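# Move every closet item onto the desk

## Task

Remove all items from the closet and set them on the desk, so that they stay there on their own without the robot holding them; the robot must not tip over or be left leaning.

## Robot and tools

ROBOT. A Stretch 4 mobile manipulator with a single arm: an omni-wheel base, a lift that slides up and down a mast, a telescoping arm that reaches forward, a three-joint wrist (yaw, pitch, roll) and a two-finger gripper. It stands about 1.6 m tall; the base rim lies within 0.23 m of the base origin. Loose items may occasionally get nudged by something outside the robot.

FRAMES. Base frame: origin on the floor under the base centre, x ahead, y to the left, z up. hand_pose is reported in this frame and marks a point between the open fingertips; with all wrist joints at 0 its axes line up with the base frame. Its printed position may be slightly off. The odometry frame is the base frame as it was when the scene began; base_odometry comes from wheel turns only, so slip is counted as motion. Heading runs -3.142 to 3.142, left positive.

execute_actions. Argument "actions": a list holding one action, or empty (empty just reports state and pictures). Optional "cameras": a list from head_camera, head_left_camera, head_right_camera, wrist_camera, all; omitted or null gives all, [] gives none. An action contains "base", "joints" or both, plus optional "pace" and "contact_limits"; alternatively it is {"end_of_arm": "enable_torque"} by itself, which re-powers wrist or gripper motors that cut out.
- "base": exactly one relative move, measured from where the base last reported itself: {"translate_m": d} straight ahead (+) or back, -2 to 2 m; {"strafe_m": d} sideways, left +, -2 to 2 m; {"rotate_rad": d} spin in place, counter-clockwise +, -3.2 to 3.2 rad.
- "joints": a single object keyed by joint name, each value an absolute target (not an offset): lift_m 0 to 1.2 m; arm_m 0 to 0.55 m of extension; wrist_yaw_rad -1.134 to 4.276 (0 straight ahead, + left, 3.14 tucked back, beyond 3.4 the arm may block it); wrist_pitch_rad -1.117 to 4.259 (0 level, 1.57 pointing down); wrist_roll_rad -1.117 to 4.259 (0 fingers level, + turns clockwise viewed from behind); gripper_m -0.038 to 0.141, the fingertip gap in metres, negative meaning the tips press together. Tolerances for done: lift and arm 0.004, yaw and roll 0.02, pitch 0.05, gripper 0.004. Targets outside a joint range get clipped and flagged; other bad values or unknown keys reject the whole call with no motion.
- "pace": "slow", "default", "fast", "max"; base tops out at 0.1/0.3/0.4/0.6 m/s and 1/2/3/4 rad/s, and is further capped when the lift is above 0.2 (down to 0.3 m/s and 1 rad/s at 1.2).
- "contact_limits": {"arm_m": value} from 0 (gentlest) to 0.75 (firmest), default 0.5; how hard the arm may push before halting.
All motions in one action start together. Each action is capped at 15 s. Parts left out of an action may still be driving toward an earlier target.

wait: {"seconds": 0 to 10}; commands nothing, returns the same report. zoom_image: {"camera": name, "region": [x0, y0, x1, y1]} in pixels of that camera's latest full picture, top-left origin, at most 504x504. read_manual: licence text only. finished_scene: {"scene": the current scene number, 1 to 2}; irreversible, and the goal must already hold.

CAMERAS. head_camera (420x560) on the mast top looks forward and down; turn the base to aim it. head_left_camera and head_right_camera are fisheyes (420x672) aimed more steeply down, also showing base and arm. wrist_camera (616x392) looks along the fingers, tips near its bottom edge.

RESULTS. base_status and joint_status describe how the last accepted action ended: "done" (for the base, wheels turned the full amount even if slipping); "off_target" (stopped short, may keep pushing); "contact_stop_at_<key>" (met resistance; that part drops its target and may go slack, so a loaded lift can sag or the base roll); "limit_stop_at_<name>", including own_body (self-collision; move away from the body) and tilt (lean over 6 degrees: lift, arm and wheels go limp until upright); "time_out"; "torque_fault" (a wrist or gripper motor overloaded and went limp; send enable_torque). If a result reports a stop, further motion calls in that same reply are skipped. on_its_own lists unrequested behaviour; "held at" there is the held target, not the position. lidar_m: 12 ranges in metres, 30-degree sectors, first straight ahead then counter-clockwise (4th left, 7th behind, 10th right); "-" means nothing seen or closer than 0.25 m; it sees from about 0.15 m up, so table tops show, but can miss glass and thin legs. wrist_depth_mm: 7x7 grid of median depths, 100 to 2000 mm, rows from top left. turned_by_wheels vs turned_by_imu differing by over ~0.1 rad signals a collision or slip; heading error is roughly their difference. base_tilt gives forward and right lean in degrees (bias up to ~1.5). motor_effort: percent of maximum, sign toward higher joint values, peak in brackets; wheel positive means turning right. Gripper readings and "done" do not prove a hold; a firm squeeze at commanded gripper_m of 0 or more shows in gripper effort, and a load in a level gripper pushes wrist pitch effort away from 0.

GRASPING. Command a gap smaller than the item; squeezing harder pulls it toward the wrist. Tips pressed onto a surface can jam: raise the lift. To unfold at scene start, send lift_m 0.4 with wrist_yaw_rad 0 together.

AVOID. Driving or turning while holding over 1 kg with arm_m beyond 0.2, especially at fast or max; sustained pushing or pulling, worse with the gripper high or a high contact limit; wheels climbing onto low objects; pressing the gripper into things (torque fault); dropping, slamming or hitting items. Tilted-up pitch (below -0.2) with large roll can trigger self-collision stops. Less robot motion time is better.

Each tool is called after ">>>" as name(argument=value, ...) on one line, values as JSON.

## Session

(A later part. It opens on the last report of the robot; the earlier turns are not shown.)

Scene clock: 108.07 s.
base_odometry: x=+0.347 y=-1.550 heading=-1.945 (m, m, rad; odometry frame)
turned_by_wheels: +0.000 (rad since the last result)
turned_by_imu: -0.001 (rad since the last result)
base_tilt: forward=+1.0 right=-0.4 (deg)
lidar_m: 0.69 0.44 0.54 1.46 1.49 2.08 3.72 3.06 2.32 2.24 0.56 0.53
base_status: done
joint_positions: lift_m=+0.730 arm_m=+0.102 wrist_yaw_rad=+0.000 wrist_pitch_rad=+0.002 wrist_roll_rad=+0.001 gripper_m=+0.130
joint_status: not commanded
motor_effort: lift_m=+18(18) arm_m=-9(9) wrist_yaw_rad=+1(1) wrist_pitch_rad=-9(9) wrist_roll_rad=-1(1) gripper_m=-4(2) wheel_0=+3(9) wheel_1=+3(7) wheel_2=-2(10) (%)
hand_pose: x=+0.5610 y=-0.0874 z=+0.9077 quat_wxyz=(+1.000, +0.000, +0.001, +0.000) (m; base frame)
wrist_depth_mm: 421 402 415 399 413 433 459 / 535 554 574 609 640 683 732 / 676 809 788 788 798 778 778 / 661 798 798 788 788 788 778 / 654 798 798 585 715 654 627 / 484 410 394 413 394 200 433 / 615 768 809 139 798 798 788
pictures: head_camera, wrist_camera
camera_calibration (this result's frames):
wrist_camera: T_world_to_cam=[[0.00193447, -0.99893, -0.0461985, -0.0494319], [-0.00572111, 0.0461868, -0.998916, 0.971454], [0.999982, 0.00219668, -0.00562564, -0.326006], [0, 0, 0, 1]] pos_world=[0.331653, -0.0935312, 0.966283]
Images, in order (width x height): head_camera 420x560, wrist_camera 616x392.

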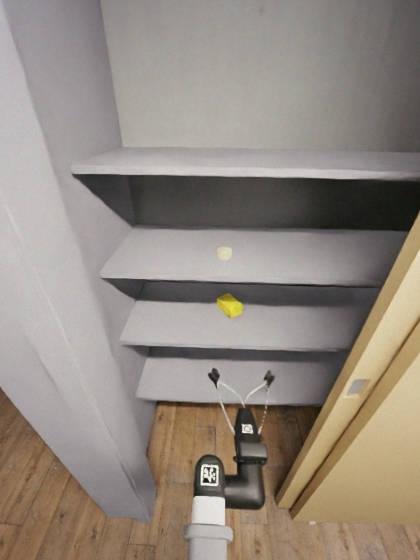

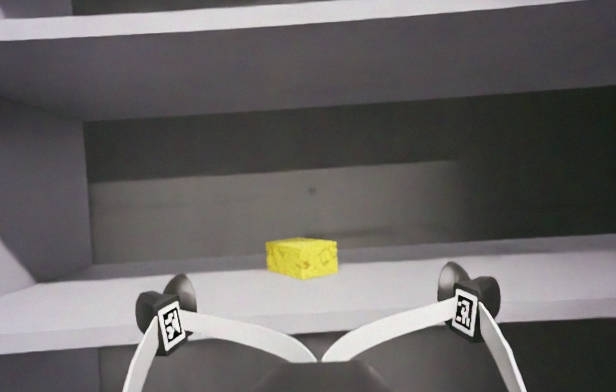

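>>> execute_actions(actions=[{"base":{"strafe_m":-0.157},"joints":{"lift_m":0.835,"wrist_yaw_rad":0.65,"wrist_pitch_rad":0.33,"wrist_roll_rad":-0.014,"arm_m":0.3},"contact_limits":{"arm_m":0.2}}], cameras=["head_camera"])

>>> execute_actions(actions=[{"joints":{"arm_m":0.495},"contact_limits":{"arm_m":0.15}}], cameras=["wrist_camera","head_camera"])

Scene clock: 112.23 s.
base_odometry: x=+0.201 y=-1.493 heading=-1.945 (m, m, rad; odometry frame)
turned_by_wheels: +0.000 (rad since the last result)
turned_by_imu: -0.002 (rad since the last result)
base_tilt: forward=+0.9 right=-0.4 (deg)
lidar_m: 0.70 0.58 0.55 1.60 1.66 2.29 3.69 3.00 2.16 2.08 0.58 0.45
base_status: done
joint_positions: lift_m=+0.835 arm_m=+0.298 wrist_yaw_rad=+0.650 wrist_pitch_rad=+0.332 wrist_roll_rad=-0.014 gripper_m=+0.130
joint_status: all done
motor_effort: lift_m=+24(25) arm_m=+9(9) wrist_yaw_rad=+1(4) wrist_pitch_rad=-9(8) wrist_roll_rad=+0(6) gripper_m=-3(0) wheel_0=+1(11) wheel_1=-2(11) wheel_2=+0(5) (%)
contact_limits: arm_m 0.2
hand_pose: x=+0.7393 y=+0.0954 z=+0.9189 quat_wxyz=(+0.934, -0.059, +0.154, +0.316) (m; base frame)
wrist_depth_mm: 459 535 654 627 539 484 442 / 466 544 668 661 569 504 455 / 477 554 683 691 597 521 469 / 484 564 627 603 569 525 480 / 473 455 439 430 382 359 402 / 512 382 325 336 330 200 319 / 512 580 301 139 271 258 266
pictures: head_camera
Images, in order (width x height): head_camera 420x560.

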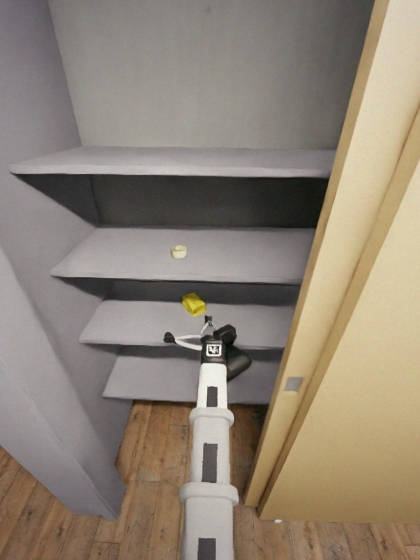

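Scene clock: 113.90 s.
base_odometry: x=+0.201 y=-1.493 heading=-1.945 (m, m, rad; odometry frame)
turned_by_wheels: +0.000 (rad since the last result)
turned_by_imu: -0.001 (rad since the last result)
base_tilt: forward=+0.9 right=-0.4 (deg)
lidar_m: 0.68 0.56 0.54 1.61 1.68 2.29 3.69 3.01 2.19 2.09 0.55 0.45
base_status: not commanded
joint_positions: lift_m=+0.835 arm_m=+0.493 wrist_yaw_rad=+0.650 wrist_pitch_rad=+0.332 wrist_roll_rad=-0.014 gripper_m=+0.130
joint_status: all done
motor_effort: lift_m=+24(24) arm_m=+9(10) wrist_yaw_rad=+1(1) wrist_pitch_rad=-8(8) wrist_roll_rad=+0(1) gripper_m=-1(1) wheel_0=+1(1) wheel_1=-2(2) wheel_2=+0(0) (%)
contact_limits: arm_m 0.15
hand_pose: x=+0.9343 y=+0.0954 z=+0.9189 quat_wxyz=(+0.934, -0.059, +0.155, +0.316) (m; base frame)
wrist_depth_mm: 459 530 484 407 353 314 283 / 469 549 512 430 368 325 294 / 477 559 544 452 387 338 304 / 488 559 564 477 404 351 315 / 466 449 436 427 402 362 325 / 357 334 324 259 317 200 319 / 291 272 277 139 266 259 265
pictures: head_camera, wrist_camera
camera_calibration (this result's frames):
wrist_camera: T_world_to_cam=[[0.598001, -0.800895, -0.0310219, -0.456754], [-0.281326, -0.1735, -0.943797, 1.20411], [0.7505, 0.573119, -0.329066, -0.223864], [0, 0, 0, 1]] pos_world=[0.779898, -0.0285973, 1.04861]
Images, in order (width x height): head_camera 420x560, wrist_camera 616x392.

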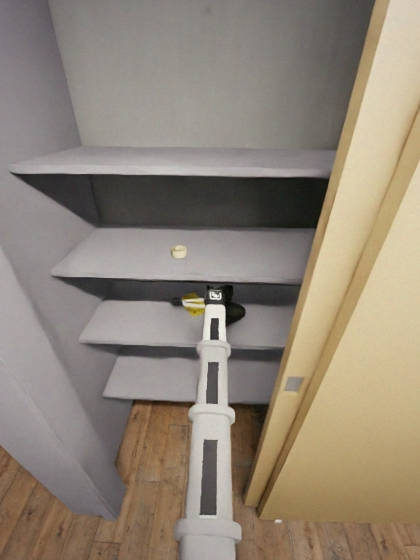

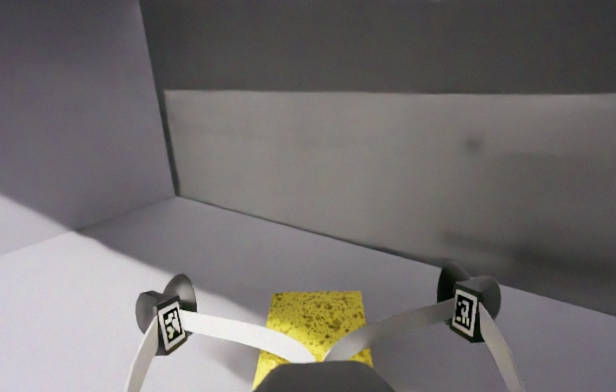

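>>> execute_actions(actions=[{"joints":{"lift_m":0.791}}], cameras=["wrist_camera"])

>>> execute_actions(actions=[{"joints":{"gripper_m":0.02}}], cameras=["wrist_camera"])

Scene clock: 115.60 s.
base_odometry: x=+0.201 y=-1.493 heading=-1.945 (m, m, rad; odometry frame)
turned_by_wheels: +0.000 (rad since the last result)
turned_by_imu: -0.001 (rad since the last result)
base_tilt: forward=+0.8 right=-0.4 (deg)
lidar_m: 0.68 0.59 0.55 1.60 1.68 2.30 3.70 3.00 2.17 2.05 0.56 0.45
base_status: not commanded
joint_positions: lift_m=+0.791 arm_m=+0.493 wrist_yaw_rad=+0.650 wrist_pitch_rad=+0.330 wrist_roll_rad=-0.014 gripper_m=+0.130
joint_status: all done
motor_effort: lift_m=+17(26) arm_m=+9(9) wrist_yaw_rad=+1(1) wrist_pitch_rad=-3(8) wrist_roll_rad=+2(0) gripper_m=-3(5) wheel_0=+1(1) wheel_1=-2(2) wheel_2=+0(0) (%)
hand_pose: x=+0.9345 y=+0.0955 z=+0.8760 quat_wxyz=(+0.934, -0.059, +0.154, +0.316) (m; base frame)
wrist_depth_mm: 459 535 484 407 353 314 282 / 466 544 508 430 368 325 294 / 477 559 544 449 384 338 303 / 477 508 496 449 402 349 314 / 370 362 349 243 332 325 312 / 285 265 213 190 205 200 253 / 231 216 213 138 208 206 211
pictures: wrist_camera
camera_calibration (this result's frames):
wrist_camera: T_world_to_cam=[[0.598043, -0.800863, -0.0310375, -0.458114], [-0.280033, -0.172515, -0.944362, 1.16284], [0.75095, 0.573461, -0.32744, -0.240024], [0, 0, 0, 1]] pos_world=[0.779851, -0.0286346, 1.00533]
Images, in order (width x height): wrist_camera 616x392.

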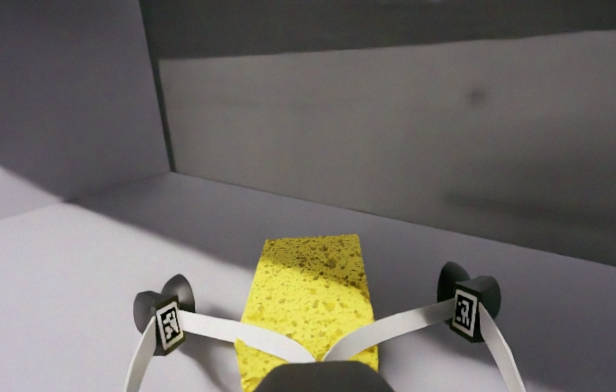

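Scene clock: 117.60 s.
base_odometry: x=+0.201 y=-1.493 heading=-1.945 (m, m, rad; odometry frame)
turned_by_wheels: +0.000 (rad since the last result)
turned_by_imu: -0.001 (rad since the last result)
base_tilt: forward=+0.8 right=-0.5 (deg)
lidar_m: 0.71 0.59 0.54 1.60 1.67 2.31 3.68 2.98 2.17 2.10 0.56 0.46
base_status: not commanded
joint_positions: lift_m=+0.791 arm_m=+0.493 wrist_yaw_rad=+0.650 wrist_pitch_rad=+0.332 wrist_roll_rad=-0.014 gripper_m=+0.020
joint_status: all done
motor_effort: lift_m=+17(17) arm_m=+9(9) wrist_yaw_rad=+1(1) wrist_pitch_rad=-7(9) wrist_roll_rad=+0(1) gripper_m=-21(18) wheel_0=+1(1) wheel_1=-2(2) wheel_2=+0(0) (%)
hand_pose: x=+0.9344 y=+0.0955 z=+0.8755 quat_wxyz=(+0.934, -0.059, +0.154, +0.316) (m; base frame)
wrist_depth_mm: 459 535 488 407 351 312 283 / 469 544 512 427 368 324 294 / 477 559 544 452 387 338 304 / 477 500 488 445 397 351 312 / 364 353 343 226 327 322 314 / 281 274 193 181 185 254 251 / 229 210 190 144 172 197 208
pictures: wrist_camera
camera_calibration (this result's frames):
wrist_camera: T_world_to_cam=[[0.598128, -0.8008, -0.0310223, -0.458195], [-0.281182, -0.173454, -0.943849, 1.16307], [0.750453, 0.573265, -0.328918, -0.238286], [0, 0, 0, 1]] pos_world=[0.779914, -0.0285829, 1.00517]
Images, in order (width x height): wrist_camera 616x392.

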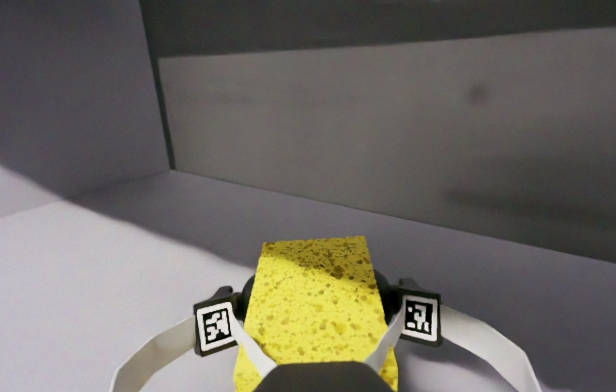

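>>> execute_actions(actions=[{"joints":{"lift_m":0.82}}], cameras=[])

>>> execute_actions(actions=[{"joints":{"arm_m":0.0,"wrist_yaw_rad":0.3},"base":{"translate_m":-0.3}}], cameras=["wrist_camera"])

>>> execute_actions(actions=[{"joints":{"lift_m":0.3,"wrist_yaw_rad":0.0},"base":{"rotate_rad":-2.90},"pace":"fast"}], cameras=["head_camera"])

Scene clock: 119.27 s.
base_odometry: x=+0.201 y=-1.493 heading=-1.945 (m, m, rad; odometry frame)
turned_by_wheels: +0.000 (rad since the last result)
turned_by_imu: -0.001 (rad since the last result)
base_tilt: forward=+0.9 right=-0.4 (deg)
lidar_m: 0.69 0.55 0.56 1.60 1.68 2.28 3.69 3.01 2.15 2.08 0.56 0.44
base_status: not commanded
joint_positions: lift_m=+0.820 arm_m=+0.493 wrist_yaw_rad=+0.650 wrist_pitch_rad=+0.332 wrist_roll_rad=-0.014 gripper_m=+0.020
joint_status: all done
motor_effort: lift_m=+24(29) arm_m=+9(9) wrist_yaw_rad=+0(0) wrist_pitch_rad=-7(8) wrist_roll_rad=+0(1) gripper_m=-20(22) wheel_0=+1(1) wheel_1=-2(2) wheel_2=+0(0) (%)
hand_pose: x=+0.9343 y=+0.0955 z=+0.9039 quat_wxyz=(+0.934, -0.059, +0.155, +0.316) (m; base frame)
wrist_depth_mm: 459 525 480 410 353 312 283 / 466 544 512 427 368 324 293 / 477 564 544 449 387 336 304 / 484 554 539 477 404 351 314 / 433 415 407 226 384 359 325 / 330 324 193 181 185 298 297 / 271 248 190 144 171 232 245
pictures: none
No camera images: the call's "cameras" was empty. Leave "cameras" out to get every camera's image.

Scene clock: 121.80 s.
base_odometry: x=+0.310 y=-1.214 heading=-1.945 (m, m, rad; odometry frame)
turned_by_wheels: +0.000 (rad since the last result)
turned_by_imu: -0.001 (rad since the last result)
base_tilt: forward=+0.8 right=-0.4 (deg)
lidar_m: 0.76 0.79 1.67 1.60 1.67 2.29 3.36 2.71 2.16 2.06 0.98 0.73
base_status: done
joint_positions: lift_m=+0.820 arm_m=+0.002 wrist_yaw_rad=+0.300 wrist_pitch_rad=+0.333 wrist_roll_rad=-0.014 gripper_m=+0.020
joint_status: all done
motor_effort: lift_m=+24(24) arm_m=-9(9) wrist_yaw_rad=+1(4) wrist_pitch_rad=-9(9) wrist_roll_rad=+1(0) gripper_m=-21(18) wheel_0=-2(7) wheel_1=-2(5) wheel_2=+1(10) (%)
hand_pose: x=+0.4589 y=-0.0030 z=+0.9038 quat_wxyz=(+0.975, -0.031, +0.163, +0.148) (m; base frame)
wrist_depth_mm: 512 778 991 1118 1042 991 402 / 530 778 1118 1182 1078 1025 415 / 554 778 1008 1025 878 831 427 / 585 668 1138 1281 1205 1118 445 / 640 676 1098 224 1160 1138 462 / 691 676 194 181 185 535 484 / 741 661 190 144 172 591 477
pictures: wrist_camera
camera_calibration (this result's frames):
wrist_camera: T_world_to_cam=[[0.287181, -0.957374, -0.031011, -0.109521], [-0.32428, -0.0667083, -0.943606, 1.05885], [0.901316, 0.281042, -0.329615, 0.114814], [0, 0, 0, 1]] pos_world=[0.271332, -0.0664856, 1.03358]
Images, in order (width x height): wrist_camera 616x392.

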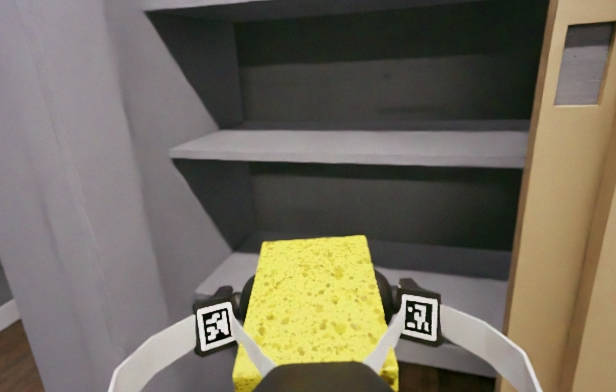

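Scene clock: 124.43 s.
base_odometry: x=+0.310 y=-1.214 heading=+1.439 (m, m, rad; odometry frame)
turned_by_wheels: -2.899 (rad since the last result)
turned_by_imu: -2.833 (rad since the last result)
base_tilt: forward=+0.9 right=-0.4 (deg)
lidar_m: 2.49 2.48 2.07 1.41 0.83 0.73 0.86 0.79 1.61 1.61 1.85 3.19
base_status: done
joint_positions: lift_m=+0.300 arm_m=+0.002 wrist_yaw_rad=+0.000 wrist_pitch_rad=+0.333 wrist_roll_rad=-0.014 gripper_m=+0.020
joint_status: all done
motor_effort: lift_m=+18(21) arm_m=-9(9) wrist_yaw_rad=+0(8) wrist_pitch_rad=-10(11) wrist_roll_rad=+0(1) gripper_m=-17(17) wheel_0=+2(7) wheel_1=+2(7) wheel_2=+4(8) (%)
hand_pose: x=+0.4452 y=-0.0874 z=+0.3842 quat_wxyz=(+0.986, -0.007, +0.166, +0.001) (m; base frame)
wrist_depth_mm: - - - - - - - / - - - - - - - / - - - - - - - / 1661 1618 1537 1464 1430 1430 1336 / 1138 1118 1078 225 1042 1025 1008 / 891 866 194 181 185 809 798 / 723 668 189 144 172 634 668
pictures: head_camera
Images, in order (width x height): head_camera 420x560.

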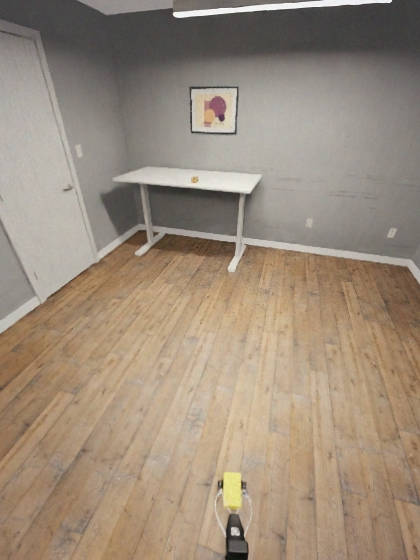

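>>> execute_actions(actions=[{"joints":{"lift_m":0.945},"base":{"translate_m":1.78},"pace":"max"}], cameras=["head_camera"])

>>> execute_actions(actions=[{"joints":{"arm_m":0.52},"contact_limits":{"arm_m":0.2},"pace":"fast"}], cameras=["head_camera","wrist_camera"])

Scene clock: 129.40 s.
base_odometry: x=+0.544 y=+0.551 heading=+1.439 (m, m, rad; odometry frame)
turned_by_wheels: +0.000 (rad since the last result)
turned_by_imu: -0.003 (rad since the last result)
base_tilt: forward=+0.9 right=-0.3 (deg)
lidar_m: 0.75 0.91 1.62 1.67 1.93 2.40 2.39 2.37 2.03 2.03 1.86 0.76
base_status: done
joint_positions: lift_m=+0.945 arm_m=+0.002 wrist_yaw_rad=+0.000 wrist_pitch_rad=+0.332 wrist_roll_rad=-0.014 gripper_m=+0.020
joint_status: all done
motor_effort: lift_m=+23(26) arm_m=-9(9) wrist_yaw_rad=+0(0) wrist_pitch_rad=-10(10) wrist_roll_rad=+1(0) gripper_m=-22(20) wheel_0=+2(10) wheel_1=+3(9) wheel_2=+0(19) (%)
hand_pose: x=+0.4452 y=-0.0874 z=+1.0289 quat_wxyz=(+0.986, -0.007, +0.165, +0.001) (m; base frame)
wrist_depth_mm: 1499 1430 1336 1308 1205 1138 1118 / 1576 1499 1430 1336 1281 1205 1160 / 1160 1098 1042 1008 931 1255 1205 / 798 759 676 647 585 1308 1255 / 1863 1808 1661 225 1430 1397 1308 / 1756 1921 193 181 185 1430 1366 / 1537 1499 190 143 172 1430 1430
pictures: head_camera
Images, in order (width x height): head_camera 420x560.

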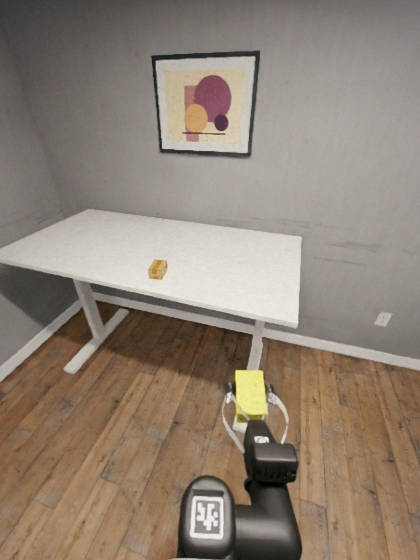

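Scene clock: 131.53 s.
base_odometry: x=+0.544 y=+0.551 heading=+1.439 (m, m, rad; odometry frame)
turned_by_wheels: +0.000 (rad since the last result)
turned_by_imu: -0.001 (rad since the last result)
base_tilt: forward=+0.8 right=-0.5 (deg)
lidar_m: 0.75 0.88 1.64 1.66 1.94 2.40 2.40 2.40 2.03 2.02 1.87 0.77
base_status: not commanded
joint_positions: lift_m=+0.945 arm_m=+0.518 wrist_yaw_rad=+0.000 wrist_pitch_rad=+0.332 wrist_roll_rad=-0.014 gripper_m=+0.020
joint_status: all done
motor_effort: lift_m=+23(23) arm_m=+9(8) wrist_yaw_rad=+1(0) wrist_pitch_rad=-9(9) wrist_roll_rad=+0(0) gripper_m=-16(23) wheel_0=+2(2) wheel_1=+2(2) wheel_2=+0(0) (%)
contact_limits: arm_m 0.2
hand_pose: x=+0.9621 y=-0.0874 z=+1.0289 quat_wxyz=(+0.986, -0.007, +0.165, +0.001) (m; base frame)
wrist_depth_mm: 946 904 854 820 778 741 707 / 1025 960 891 842 809 768 741 / 1060 1008 931 866 831 788 759 / 654 634 615 585 574 559 585 / 459 445 436 225 415 407 399 / 355 345 194 181 185 319 317 / 287 264 190 144 172 248 264
pictures: head_camera, wrist_camera
camera_calibration (this result's frames):
wrist_camera: T_world_to_cam=[[-0.00827955, -0.999485, -0.0310036, -0.0503958], [-0.329187, 0.0320008, -0.943722, 1.34797], [0.944228, 0.00239237, -0.329282, -0.339713], [0, 0, 0, 1]] pos_world=[0.764085, -0.0926933, 1.15869]
Images, in order (width x height): head_camera 420x560, wrist_camera 616x392.

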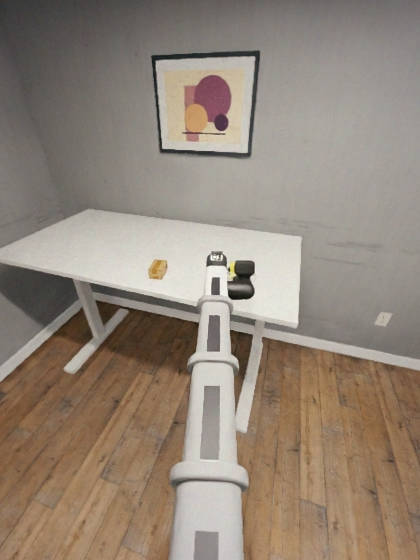

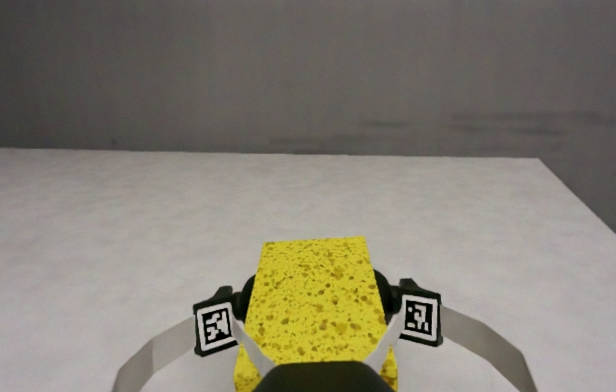

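>>> execute_actions(actions=[{"joints":{"lift_m":0.903},"pace":"slow"}], cameras=[])

>>> execute_actions(actions=[{"joints":{"gripper_m":0.11}}], cameras=["wrist_camera"])

Scene clock: 133.10 s.
base_odometry: x=+0.544 y=+0.551 heading=+1.439 (m, m, rad; odometry frame)
turned_by_wheels: +0.000 (rad since the last result)
turned_by_imu: -0.001 (rad since the last result)
base_tilt: forward=+0.9 right=-0.4 (deg)
lidar_m: 0.76 0.91 1.65 1.67 1.96 2.40 2.38 2.37 2.05 2.03 1.88 0.76
base_status: not commanded
joint_positions: lift_m=+0.903 arm_m=+0.518 wrist_yaw_rad=+0.000 wrist_pitch_rad=+0.332 wrist_roll_rad=-0.014 gripper_m=+0.020
joint_status: all done
motor_effort: lift_m=+17(22) arm_m=+9(9) wrist_yaw_rad=+0(0) wrist_pitch_rad=-8(8) wrist_roll_rad=-1(0) gripper_m=-18(21) wheel_0=+2(2) wheel_1=+2(2) wheel_2=+0(0) (%)
hand_pose: x=+0.9621 y=-0.0874 z=+0.9874 quat_wxyz=(+0.986, -0.007, +0.165, +0.001) (m; base frame)
wrist_depth_mm: 960 904 842 809 778 741 707 / 1025 946 904 854 809 778 732 / 904 866 809 778 732 691 759 / 521 504 488 473 459 442 427 / 364 353 343 226 325 320 315 / 282 273 193 181 185 254 252 / 228 211 190 143 172 197 209
pictures: none
No camera images: the call's "cameras" was empty. Leave "cameras" out to get every camera's image.

Scene clock: 134.83 s.
base_odometry: x=+0.544 y=+0.551 heading=+1.439 (m, m, rad; odometry frame)
turned_by_wheels: +0.000 (rad since the last result)
turned_by_imu: -0.001 (rad since the last result)
base_tilt: forward=+0.9 right=-0.3 (deg)
lidar_m: 0.76 0.90 1.65 1.66 1.95 2.40 2.41 2.38 2.04 2.04 1.88 0.77
base_status: not commanded
joint_positions: lift_m=+0.903 arm_m=+0.518 wrist_yaw_rad=+0.000 wrist_pitch_rad=+0.330 wrist_roll_rad=-0.014 gripper_m=+0.110
joint_status: all done
motor_effort: lift_m=+17(18) arm_m=+9(9) wrist_yaw_rad=+1(1) wrist_pitch_rad=-2(10) wrist_roll_rad=-1(1) gripper_m=-1(21) wheel_0=+2(2) wheel_1=+3(2) wheel_2=+0(0) (%)
hand_pose: x=+0.9623 y=-0.0874 z=+0.9880 quat_wxyz=(+0.986, -0.007, +0.164, +0.001) (m; base frame)
wrist_depth_mm: 976 917 866 820 768 741 707 / 1008 960 904 842 809 768 741 / 931 878 842 798 741 715 759 / 530 512 492 480 466 449 439 / 368 357 349 246 334 327 320 / 282 276 203 192 202 236 254 / 231 218 208 144 204 206 211
pictures: wrist_camera
camera_calibration (this result's frames):
wrist_camera: T_world_to_cam=[[-0.00835371, -0.999484, -0.0310238, -0.0516117], [-0.326945, 0.0320497, -0.9445, 1.30804], [0.945006, 0.00225302, -0.327044, -0.35636], [0, 0, 0, 1]] pos_world=[0.763988, -0.0927044, 1.11729]
Images, in order (width x height): wrist_camera 616x392.

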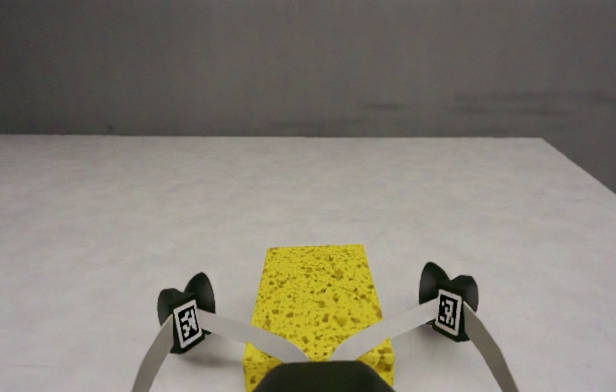

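>>> execute_actions(actions=[{"joints":{"lift_m":0.925}}], cameras=[])

>>> execute_actions(actions=[{"joints":{"arm_m":0.0},"pace":"fast"}], cameras=["wrist_camera"])

Scene clock: 136.17 s.
base_odometry: x=+0.544 y=+0.551 heading=+1.439 (m, m, rad; odometry frame)
turned_by_wheels: +0.000 (rad since the last result)
turned_by_imu: -0.001 (rad since the last result)
base_tilt: forward=+0.8 right=-0.4 (deg)
lidar_m: 0.76 0.89 1.64 1.67 1.96 2.39 2.38 2.39 2.04 2.03 1.88 0.76
base_status: not commanded
joint_positions: lift_m=+0.925 arm_m=+0.518 wrist_yaw_rad=+0.000 wrist_pitch_rad=+0.332 wrist_roll_rad=-0.014 gripper_m=+0.110
joint_status: all done
motor_effort: lift_m=+24(24) arm_m=+9(9) wrist_yaw_rad=+0(0) wrist_pitch_rad=-8(7) wrist_roll_rad=+1(1) gripper_m=-3(1) wheel_0=+2(1) wheel_1=+2(2) wheel_2=+0(0) (%)
hand_pose: x=+0.9621 y=-0.0874 z=+1.0090 quat_wxyz=(+0.986, -0.007, +0.165, +0.001) (m; base frame)
wrist_depth_mm: 960 891 854 809 778 732 715 / 1008 946 904 854 809 768 732 / 1042 976 917 878 831 778 759 / 591 569 559 535 517 500 508 / 413 404 394 382 373 366 359 / 319 310 219 225 222 266 286 / 259 246 241 140 232 231 237
pictures: none
No camera images: the call's "cameras" was empty. Leave "cameras" out to get every camera's image.

Scene clock: 138.30 s.
base_odometry: x=+0.544 y=+0.551 heading=+1.439 (m, m, rad; odometry frame)
turned_by_wheels: +0.000 (rad since the last result)
turned_by_imu: -0.001 (rad since the last result)
base_tilt: forward=+0.7 right=-0.5 (deg)
lidar_m: 0.76 0.90 1.66 1.66 1.97 2.39 2.39 2.38 2.04 2.03 1.85 0.75
base_status: not commanded
joint_positions: lift_m=+0.925 arm_m=+0.002 wrist_yaw_rad=+0.000 wrist_pitch_rad=+0.333 wrist_roll_rad=-0.014 gripper_m=+0.110
joint_status: all done
motor_effort: lift_m=+24(24) arm_m=-9(11) wrist_yaw_rad=+2(0) wrist_pitch_rad=-9(10) wrist_roll_rad=-1(1) gripper_m=-1(1) wheel_0=+2(1) wheel_1=+3(2) wheel_2=+0(0) (%)
hand_pose: x=+0.4452 y=-0.0875 z=+1.0088 quat_wxyz=(+0.986, -0.007, +0.166, +0.001) (m; base frame)
wrist_depth_mm: 1537 1464 1366 1281 1229 1160 1118 / 1618 1499 1397 1336 1281 1205 1160 / 1042 891 946 866 842 1281 1205 / 1336 1661 668 640 569 1308 1255 / 1863 1808 1661 1576 1464 1397 1308 / 1808 1808 219 1661 1499 1366 1366 / 1537 1537 1499 140 1464 1464 1430
pictures: wrist_camera
camera_calibration (this result's frames):
wrist_camera: T_world_to_cam=[[-0.00862961, -0.999482, -0.0310018, -0.05524], [-0.329364, 0.032114, -0.943657, 1.15882], [0.944164, 0.00206748, -0.32947, 0.141905], [0, 0, 0, 1]] pos_world=[0.247214, -0.092719, 1.13857]
Images, in order (width x height): wrist_camera 616x392.

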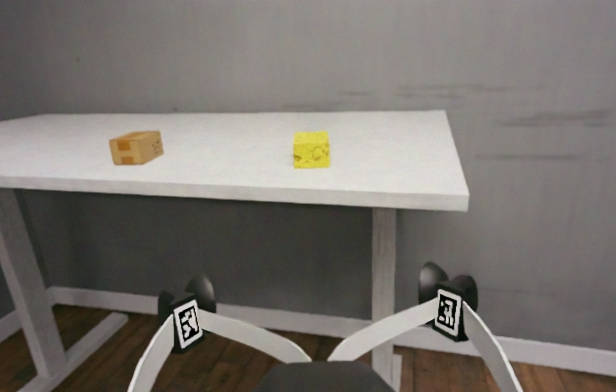

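>>> execute_actions(actions=[{"joints":{"lift_m":0.3,"wrist_pitch_rad":0.0},"base":{"rotate_rad":-3.165},"pace":"fast"}], cameras=["head_camera","wrist_camera"])

Scene clock: 142.30 s.
base_odometry: x=+0.544 y=+0.551 heading=-1.725 (m, m, rad; odometry frame)
turned_by_wheels: -3.164 (rad since the last result)
turned_by_imu: -3.093 (rad since the last result)
base_tilt: forward=+0.9 right=-0.4 (deg)
lidar_m: 2.39 2.39 2.04 2.04 1.90 0.76 0.77 0.91 1.67 1.66 1.94 2.39
base_status: done
joint_positions: lift_m=+0.300 arm_m=+0.002 wrist_yaw_rad=+0.000 wrist_pitch_rad=+0.003 wrist_roll_rad=-0.014 gripper_m=+0.110
joint_status: all done
motor_effort: lift_m=+18(22) arm_m=-9(9) wrist_yaw_rad=+0(1) wrist_pitch_rad=-10(15) wrist_roll_rad=+1(1) gripper_m=+0(3) wheel_0=+3(5) wheel_1=+2(8) wheel_2=+2(8) (%)
hand_pose: x=+0.4610 y=-0.0874 z=+0.4776 quat_wxyz=(+1.000, -0.007, +0.001, +0.000) (m; base frame)
wrist_depth_mm: - - - - - - 1863 / - - - - - - 1863 / - - - - - - 1863 / - - - - - - 1921 / - - - - - - 1921 / - 1921 219 1756 1537 1397 1576 / 1308 1182 1138 140 1138 1078 1138
pictures: head_camera, wrist_camera
camera_calibration (this result's frames):
wrist_camera: T_world_to_cam=[[0.00197971, -0.999483, -0.0320753, -0.0759179], [-0.00603995, 0.0320629, -0.999468, 0.54041], [0.99998, 0.00217239, -0.00597336, -0.228264], [0, 0, 0, 1]] pos_world=[0.231674, -0.0927099, 0.536323]
Images, in order (width x height): head_camera 420x560, wrist_camera 616x392.

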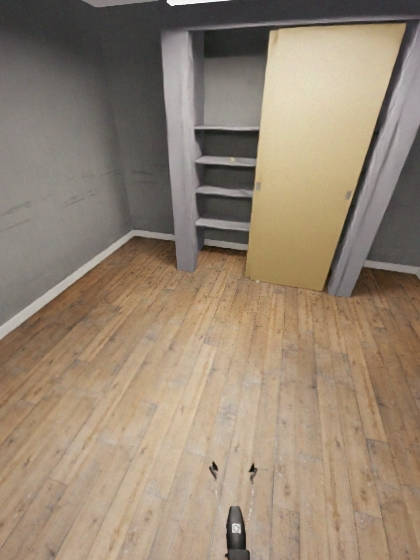

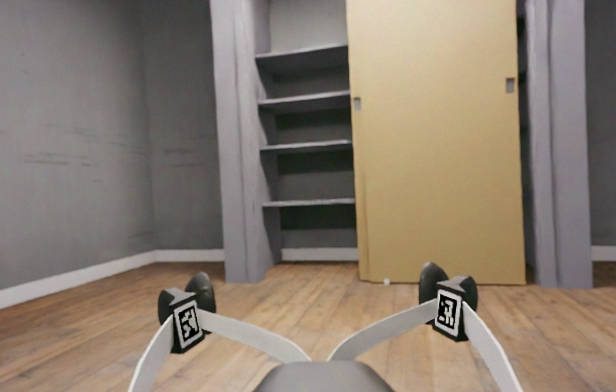

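>>> execute_actions(actions=[{"joints":{"lift_m":1.04},"base":{"translate_m":1.95},"pace":"max"}], cameras=["head_camera","wrist_camera"])

Scene clock: 147.70 s.
base_odometry: x=+0.245 y=-1.376 heading=-1.725 (m, m, rad; odometry frame)
turned_by_wheels: +0.000 (rad since the last result)
turned_by_imu: -0.003 (rad since the last result)
base_tilt: forward=+0.8 right=-0.5 (deg)
lidar_m: 0.83 0.64 1.58 1.58 1.80 3.07 3.49 2.51 2.10 1.12 0.60 0.57
base_status: done
joint_positions: lift_m=+1.040 arm_m=+0.002 wrist_yaw_rad=+0.000 wrist_pitch_rad=+0.003 wrist_roll_rad=-0.014 gripper_m=+0.110
joint_status: all done
motor_effort: lift_m=+23(26) arm_m=-9(9) wrist_yaw_rad=+1(1) wrist_pitch_rad=-9(10) wrist_roll_rad=+0(0) gripper_m=-3(2) wheel_0=+2(11) wheel_1=+2(8) wheel_2=+2(13) (%)
hand_pose: x=+0.4609 y=-0.0874 z=+1.2173 quat_wxyz=(+1.000, -0.007, +0.001, +0.000) (m; base frame)
wrist_depth_mm: 609 798 1060 1025 960 917 878 / 603 759 960 732 683 640 676 / 591 778 1008 1008 960 917 904 / 591 768 1078 1008 976 931 891 / 480 741 878 809 759 715 691 / 480 732 220 1042 976 904 891 / 480 699 931 140 931 891 891
pictures: head_camera, wrist_camera
camera_calibration (this result's frames):
wrist_camera: T_world_to_cam=[[0.00199426, -0.999483, -0.0320747, -0.0521968], [-0.00580234, 0.0320627, -0.999469, 1.27962], [0.999981, 0.00217931, -0.0057354, -0.224089], [0, 0, 0, 1]] pos_world=[0.231614, -0.0927095, 1.27598]
Images, in order (width x height): head_camera 420x560, wrist_camera 616x392.

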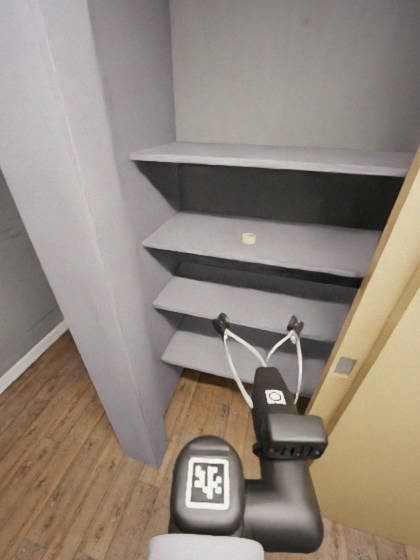

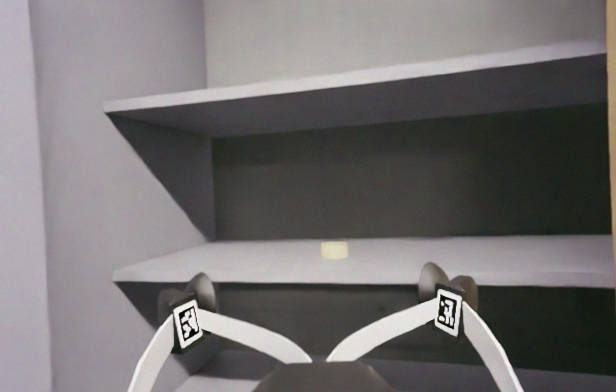

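>>> execute_actions(actions=[{"joints":{"lift_m":1.14,"wrist_pitch_rad":0.45,"arm_m":0.2},"base":{"translate_m":0.1}}], cameras=[])

>>> execute_actions(actions=[{"joints":{"arm_m":0.40},"base":{"strafe_m":-0.034},"contact_limits":{"arm_m":0.15}}], cameras=["wrist_camera"])

Scene clock: 150.27 s.
base_odometry: x=+0.229 y=-1.475 heading=-1.724 (m, m, rad; odometry frame)
turned_by_wheels: +0.000 (rad since the last result)
turned_by_imu: -0.001 (rad since the last result)
base_tilt: forward=+0.9 right=-0.3 (deg)
lidar_m: 0.71 0.54 1.56 1.56 1.81 3.03 3.57 2.54 2.13 0.92 0.49 0.51
base_status: done
joint_positions: lift_m=+1.140 arm_m=+0.198 wrist_yaw_rad=+0.000 wrist_pitch_rad=+0.452 wrist_roll_rad=-0.014 gripper_m=+0.110
joint_status: all done
motor_effort: lift_m=+24(24) arm_m=+9(8) wrist_yaw_rad=+0(1) wrist_pitch_rad=-8(8) wrist_roll_rad=+0(1) gripper_m=-2(2) wheel_0=+2(6) wheel_1=+3(8) wheel_2=-2(11) (%)
hand_pose: x=+0.6289 y=-0.0874 z=+1.1920 quat_wxyz=(+0.975, -0.007, +0.224, +0.002) (m; base frame)
wrist_depth_mm: 512 668 699 661 640 603 585 / 512 668 741 707 676 647 615 / 517 627 627 603 585 559 549 / 466 452 442 430 421 415 404 / 525 661 809 788 359 340 324 / 535 668 219 707 668 634 676 / 539 603 591 140 585 569 585
pictures: none
No camera images: the call's "cameras" was empty. Leave "cameras" out to get every camera's image.

Scene clock: 151.97 s.
base_odometry: x=+0.196 y=-1.470 heading=-1.725 (m, m, rad; odometry frame)
turned_by_wheels: +0.000 (rad since the last result)
turned_by_imu: -0.001 (rad since the last result)
base_tilt: forward=+0.8 right=-0.4 (deg)
lidar_m: 0.73 0.55 1.59 1.60 1.83 3.10 3.60 2.50 2.07 0.91 0.50 0.46
base_status: done
joint_positions: lift_m=+1.140 arm_m=+0.398 wrist_yaw_rad=+0.000 wrist_pitch_rad=+0.452 wrist_roll_rad=-0.014 gripper_m=+0.110
joint_status: all done
motor_effort: lift_m=+24(24) arm_m=+9(10) wrist_yaw_rad=+0(2) wrist_pitch_rad=-8(8) wrist_roll_rad=+1(0) gripper_m=+1(1) wheel_0=+1(9) wheel_1=-3(13) wheel_2=+0(3) (%)
contact_limits: arm_m 0.15
hand_pose: x=+0.8288 y=-0.0874 z=+1.1919 quat_wxyz=(+0.975, -0.007, +0.224, +0.002) (m; base frame)
wrist_depth_mm: 496 530 500 477 455 436 418 / 496 559 535 508 480 459 442 / 500 585 559 539 504 488 466 / 462 455 442 433 418 410 402 / 357 349 343 324 330 324 319 / 291 285 219 265 263 250 266 / 245 235 231 140 227 222 227
pictures: wrist_camera
camera_calibration (this result's frames):
wrist_camera: T_world_to_cam=[[-0.0120643, -0.999484, -0.0297662, -0.0448233], [-0.439503, 0.032039, -0.89767, 1.4945], [0.89816, 0.0022526, -0.439663, 0.00950628], [0, 0, 0, 1]] pos_world=[0.647758, -0.0927038, 1.34441]
Images, in order (width x height): wrist_camera 616x392.

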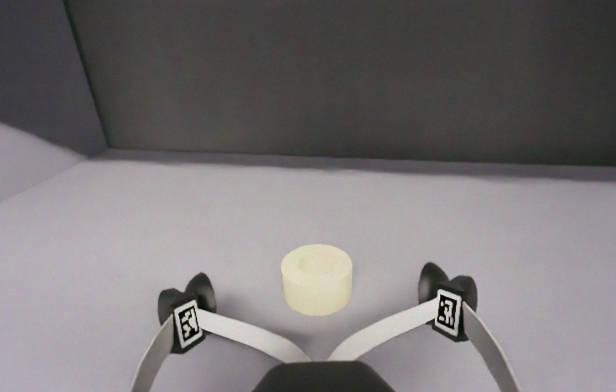

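>>> execute_actions(actions=[{"joints":{"arm_m":0.459,"lift_m":1.123},"contact_limits":{"arm_m":0.15}}], cameras=["wrist_camera"])

>>> execute_actions(actions=[{"joints":{"gripper_m":0.01}}], cameras=["wrist_camera"])

Scene clock: 153.73 s.
base_odometry: x=+0.196 y=-1.470 heading=-1.725 (m, m, rad; odometry frame)
turned_by_wheels: +0.000 (rad since the last result)
turned_by_imu: -0.001 (rad since the last result)
base_tilt: forward=+0.8 right=-0.5 (deg)
lidar_m: 0.72 0.56 1.60 1.60 1.84 3.09 3.59 2.51 2.08 0.92 0.49 0.49
base_status: not commanded
joint_positions: lift_m=+1.123 arm_m=+0.457 wrist_yaw_rad=+0.000 wrist_pitch_rad=+0.452 wrist_roll_rad=-0.014 gripper_m=+0.110
joint_status: all done
motor_effort: lift_m=+18(19) arm_m=+9(9) wrist_yaw_rad=+0(1) wrist_pitch_rad=-8(8) wrist_roll_rad=-1(0) gripper_m=-3(1) wheel_0=+1(2) wheel_1=-3(3) wheel_2=+0(0) (%)
contact_limits: arm_m 0.15
hand_pose: x=+0.8878 y=-0.0874 z=+1.1755 quat_wxyz=(+0.975, -0.007, +0.224, +0.002) (m; base frame)
wrist_depth_mm: 473 466 442 424 404 387 373 / 484 500 477 452 427 407 392 / 488 530 500 480 459 430 415 / 424 415 404 394 384 377 368 / 327 320 312 307 301 297 294 / 266 260 220 231 230 229 243 / 224 215 212 140 208 204 208
pictures: wrist_camera
camera_calibration (this result's frames):
wrist_camera: T_world_to_cam=[[-0.0120994, -0.999484, -0.0297659, -0.0445803], [-0.439507, 0.0320542, -0.897667, 1.50563], [0.898158, 0.00222113, -0.439668, -0.0507178], [0, 0, 0, 1]] pos_world=[0.70675, -0.0927065, 1.32793]
Images, in order (width x height): wrist_camera 616x392.

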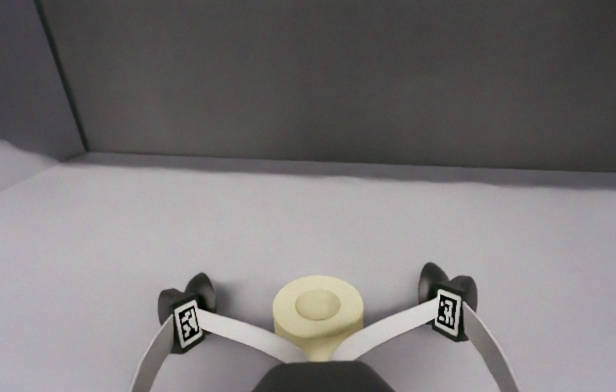

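Scene clock: 155.57 s.
base_odometry: x=+0.196 y=-1.470 heading=-1.725 (m, m, rad; odometry frame)
turned_by_wheels: +0.000 (rad since the last result)
turned_by_imu: -0.001 (rad since the last result)
base_tilt: forward=+0.8 right=-0.4 (deg)
lidar_m: 0.72 0.56 1.60 1.60 1.81 3.10 3.60 2.50 2.09 0.89 0.50 0.47
base_status: not commanded
joint_positions: lift_m=+1.123 arm_m=+0.457 wrist_yaw_rad=+0.000 wrist_pitch_rad=+0.452 wrist_roll_rad=-0.014 gripper_m=+0.010
joint_status: all done
motor_effort: lift_m=+18(17) arm_m=+9(9) wrist_yaw_rad=+0(1) wrist_pitch_rad=-8(8) wrist_roll_rad=-1(1) gripper_m=-17(25) wheel_0=+2(2) wheel_1=-3(3) wheel_2=+0(0) (%)
hand_pose: x=+0.8878 y=-0.0874 z=+1.1755 quat_wxyz=(+0.975, -0.007, +0.224, +0.002) (m; base frame)
wrist_depth_mm: 477 469 445 421 404 387 373 / 480 500 473 452 430 410 392 / 484 530 496 480 455 433 415 / 424 415 404 392 384 375 368 / 327 319 312 307 301 297 293 / 266 260 204 217 200 244 242 / 224 209 206 138 204 170 208
pictures: wrist_camera
camera_calibration (this result's frames):
wrist_camera: T_world_to_cam=[[-0.0120989, -0.999484, -0.0297659, -0.0445806], [-0.439507, 0.032054, -0.897667, 1.50563], [0.898158, 0.00222153, -0.439668, -0.0507182], [0, 0, 0, 1]] pos_world=[0.706751, -0.0927065, 1.32793]
Images, in order (width x height): wrist_camera 616x392.

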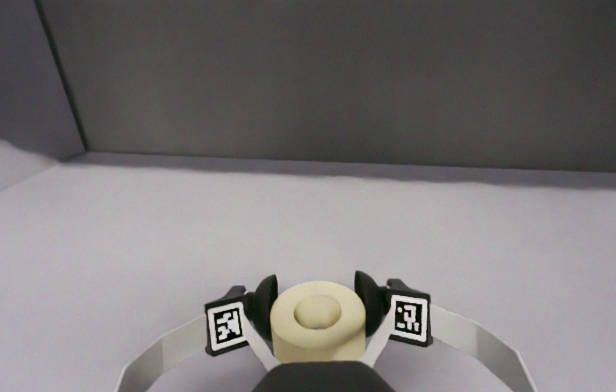

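>>> execute_actions(actions=[{"joints":{"lift_m":1.145},"pace":"slow"}], cameras=["wrist_camera"])

Scene clock: 159.03 s.
base_odometry: x=+0.196 y=-1.470 heading=-1.725 (m, m, rad; odometry frame)
turned_by_wheels: +0.000 (rad since the last result)
turned_by_imu: -0.001 (rad since the last result)
base_tilt: forward=+0.8 right=-0.4 (deg)
lidar_m: 0.71 0.56 1.61 1.59 1.82 3.08 3.58 2.51 2.07 0.89 0.48 0.47
base_status: not commanded
joint_positions: lift_m=+1.145 arm_m=+0.457 wrist_yaw_rad=+0.000 wrist_pitch_rad=+0.452 wrist_roll_rad=-0.014 gripper_m=+0.010
joint_status: all done
motor_effort: lift_m=+24(24) arm_m=+9(9) wrist_yaw_rad=+0(0) wrist_pitch_rad=-7(8) wrist_roll_rad=+0(1) gripper_m=-22(21) wheel_0=+2(2) wheel_1=-3(3) wheel_2=+0(0) (%)
hand_pose: x=+0.8878 y=-0.0874 z=+1.1969 quat_wxyz=(+0.975, -0.007, +0.224, +0.002) (m; base frame)
wrist_depth_mm: 477 466 445 424 402 384 373 / 484 500 473 449 427 410 392 / 488 535 508 480 452 433 415 / 455 462 452 442 433 421 413 / 366 355 351 343 338 330 327 / 298 291 204 217 200 274 272 / 251 234 229 139 229 170 233
pictures: wrist_camera
camera_calibration (this result's frames):
wrist_camera: T_world_to_cam=[[-0.0120999, -0.999484, -0.0297658, -0.0439414], [-0.439525, 0.0320543, -0.897658, 1.5249], [0.898149, 0.00222123, -0.439686, -0.0412544], [0, 0, 0, 1]] pos_world=[0.706752, -0.0927065, 1.34939]
Images, in order (width x height): wrist_camera 616x392.

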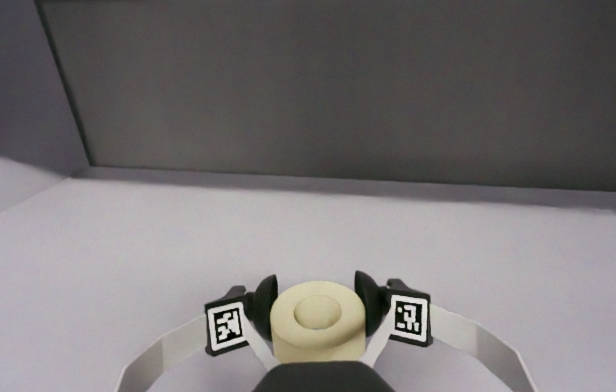

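>>> execute_actions(actions=[{"joints":{"arm_m":0.0},"base":{"translate_m":-0.25}}])

Scene clock: 162.03 s.
base_odometry: x=+0.234 y=-1.223 heading=-1.725 (m, m, rad; odometry frame)
turned_by_wheels: +0.000 (rad since the last result)
turned_by_imu: -0.001 (rad since the last result)
base_tilt: forward=+0.9 right=-0.5 (deg)
lidar_m: 0.95 0.80 1.66 1.62 1.90 3.21 3.34 2.45 2.02 2.03 0.78 0.68
base_status: done
joint_positions: lift_m=+1.145 arm_m=+0.002 wrist_yaw_rad=+0.000 wrist_pitch_rad=+0.453 wrist_roll_rad=-0.014 gripper_m=+0.010
joint_status: all done
motor_effort: lift_m=+24(24) arm_m=-9(11) wrist_yaw_rad=+1(1) wrist_pitch_rad=-10(9) wrist_roll_rad=-1(1) gripper_m=-20(24) wheel_0=-3(8) wheel_1=-1(11) wheel_2=+0(10) (%)
hand_pose: x=+0.4319 y=-0.0875 z=+1.1968 quat_wxyz=(+0.974, -0.007, +0.224, +0.001) (m; base frame)
wrist_depth_mm: 554 878 1098 1060 1008 960 379 / 559 878 1078 1042 960 759 394 / 569 842 1205 1205 1160 459 397 / 569 891 1118 1118 1098 480 410 / 603 904 1205 960 904 512 433 / 654 768 203 218 200 539 462 / 732 699 1160 138 1025 170 496
pictures: head_camera, head_left_camera, head_right_camera, wrist_camera
camera_calibration (this result's frames):
wrist_camera: T_world_to_cam=[[-0.0122835, -0.999482, -0.0297579, -0.0494343], [-0.440099, 0.0321266, -0.897374, 1.32432], [0.897865, 0.00207356, -0.440266, 0.36894], [0, 0, 0, 1]] pos_world=[0.250966, -0.0927194, 1.34937]
Images, in order (width x height): head_camera 420x560, head_left_camera 420x672, head_right_camera 420x672, wrist_camera 616x392.

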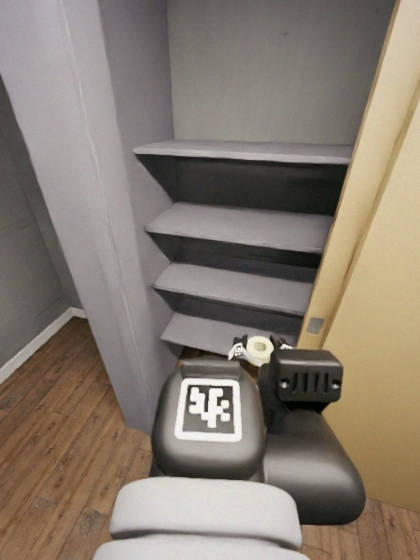

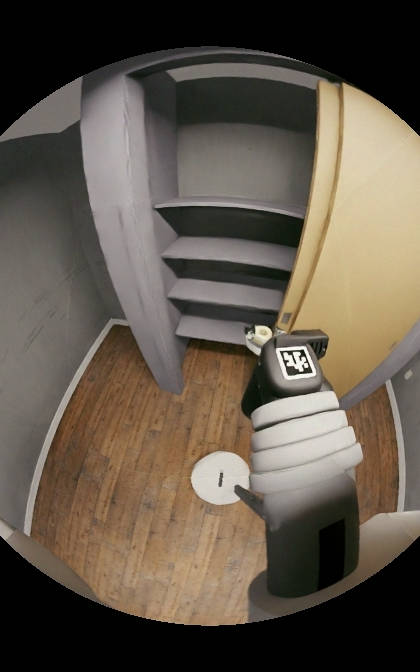

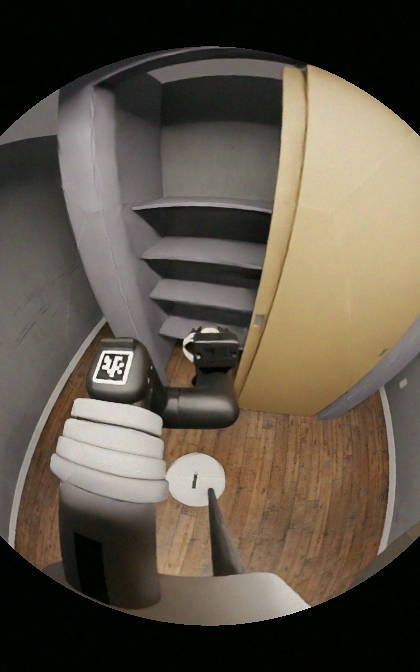

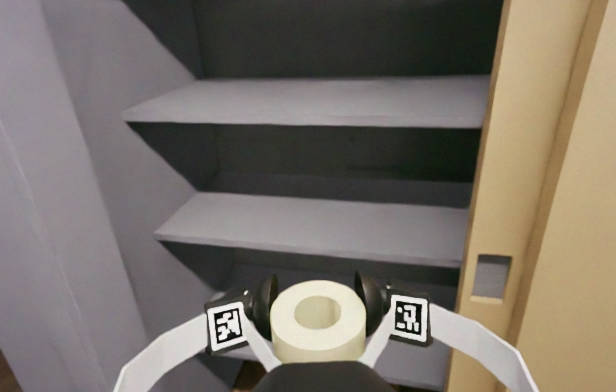

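>>> execute_actions(actions=[{"joints":{"lift_m":0.4},"pace":"fast"}], cameras=["wrist_camera","head_camera"])

>>> execute_actions(actions=[{"joints":{"lift_m":0.3},"base":{"rotate_rad":-2.94}}], cameras=["wrist_camera","head_camera"])

Scene clock: 165.50 s.
base_odometry: x=+0.234 y=-1.223 heading=-1.725 (m, m, rad; odometry frame)
turned_by_wheels: +0.000 (rad since the last result)
turned_by_imu: -0.001 (rad since the last result)
base_tilt: forward=+0.9 right=-0.4 (deg)
lidar_m: 0.97 0.79 1.66 1.66 1.89 3.19 3.34 2.45 2.04 2.01 0.78 0.68
base_status: not commanded
joint_positions: lift_m=+0.400 arm_m=+0.002 wrist_yaw_rad=+0.000 wrist_pitch_rad=+0.453 wrist_roll_rad=-0.014 gripper_m=+0.010
joint_status: all done
motor_effort: lift_m=+18(23) arm_m=-9(9) wrist_yaw_rad=+0(1) wrist_pitch_rad=-9(9) wrist_roll_rad=+0(1) gripper_m=-19(21) wheel_0=-3(3) wheel_1=-2(1) wheel_2=+0(0) (%)
hand_pose: x=+0.4319 y=-0.0875 z=+0.4522 quat_wxyz=(+0.974, -0.007, +0.224, +0.001) (m; base frame)
wrist_depth_mm: 559 866 1098 1060 1025 976 377 / 554 831 1042 976 904 668 394 / 564 891 1205 1182 1138 459 397 / 569 891 1229 1255 1182 477 410 / 597 904 1060 1025 1025 508 433 / 661 768 202 217 200 530 459 / 715 691 691 139 691 170 492
pictures: head_camera, wrist_camera
camera_calibration (this result's frames):
wrist_camera: T_world_to_cam=[[-0.012282, -0.999482, -0.0297584, -0.0715906], [-0.440053, 0.0321265, -0.897397, 0.656178], [0.897888, 0.00207348, -0.440219, 0.0411113], [0, 0, 0, 1]] pos_world=[0.25096, -0.0927194, 0.60482]
Images, in order (width x height): head_camera 420x560, wrist_camera 616x392.

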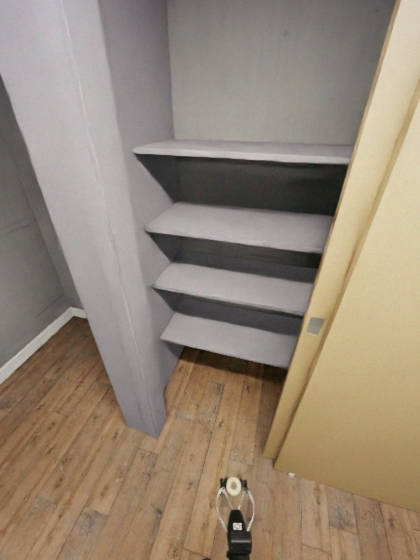

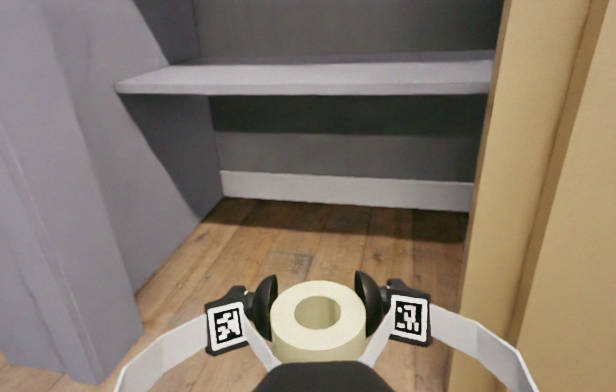

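Scene clock: 168.27 s.
base_odometry: x=+0.234 y=-1.223 heading=+1.619 (m, m, rad; odometry frame)
turned_by_wheels: -2.940 (rad since the last result)
turned_by_imu: -2.872 (rad since the last result)
base_tilt: forward=+0.8 right=-0.5 (deg)
lidar_m: 2.56 2.17 2.01 1.05 0.70 0.67 0.79 0.84 1.65 1.70 2.20 2.52
base_status: done
joint_positions: lift_m=+0.300 arm_m=+0.002 wrist_yaw_rad=+0.000 wrist_pitch_rad=+0.453 wrist_roll_rad=-0.014 gripper_m=+0.010
joint_status: all done
motor_effort: lift_m=+19(20) arm_m=-9(9) wrist_yaw_rad=+0(1) wrist_pitch_rad=-10(8) wrist_roll_rad=+0(0) gripper_m=-19(24) wheel_0=+2(10) wheel_1=+1(10) wheel_2=+3(9) (%)
hand_pose: x=+0.4320 y=-0.0874 z=+0.3522 quat_wxyz=(+0.974, -0.007, +0.224, +0.002) (m; base frame)
wrist_depth_mm: 1921 - - - - - - / 1921 - - - - - - / 1708 1661 1576 1537 1537 1430 1397 / 1205 1160 1160 1098 1078 1042 1025 / 917 891 878 866 842 831 820 / 741 732 203 218 199 683 683 / 627 585 580 139 574 170 580
pictures: head_camera, wrist_camera
camera_calibration (this result's frames):
wrist_camera: T_world_to_cam=[[-0.0121361, -0.999484, -0.0297541, -0.0745941], [-0.440056, 0.0320584, -0.897398, 0.566426], [0.897888, 0.00220254, -0.440218, -0.00293025], [0, 0, 0, 1]] pos_world=[0.250985, -0.0927079, 0.5048]
Images, in order (width x height): head_camera 420x560, wrist_camera 616x392.

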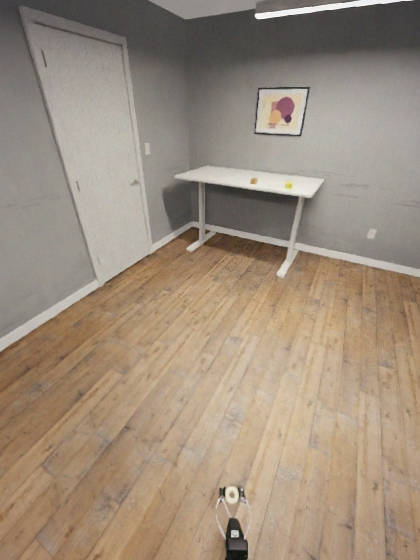

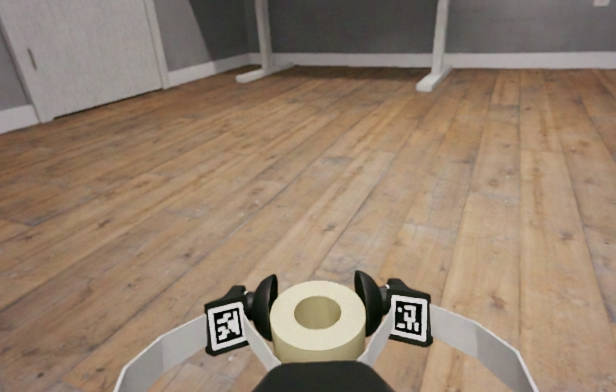

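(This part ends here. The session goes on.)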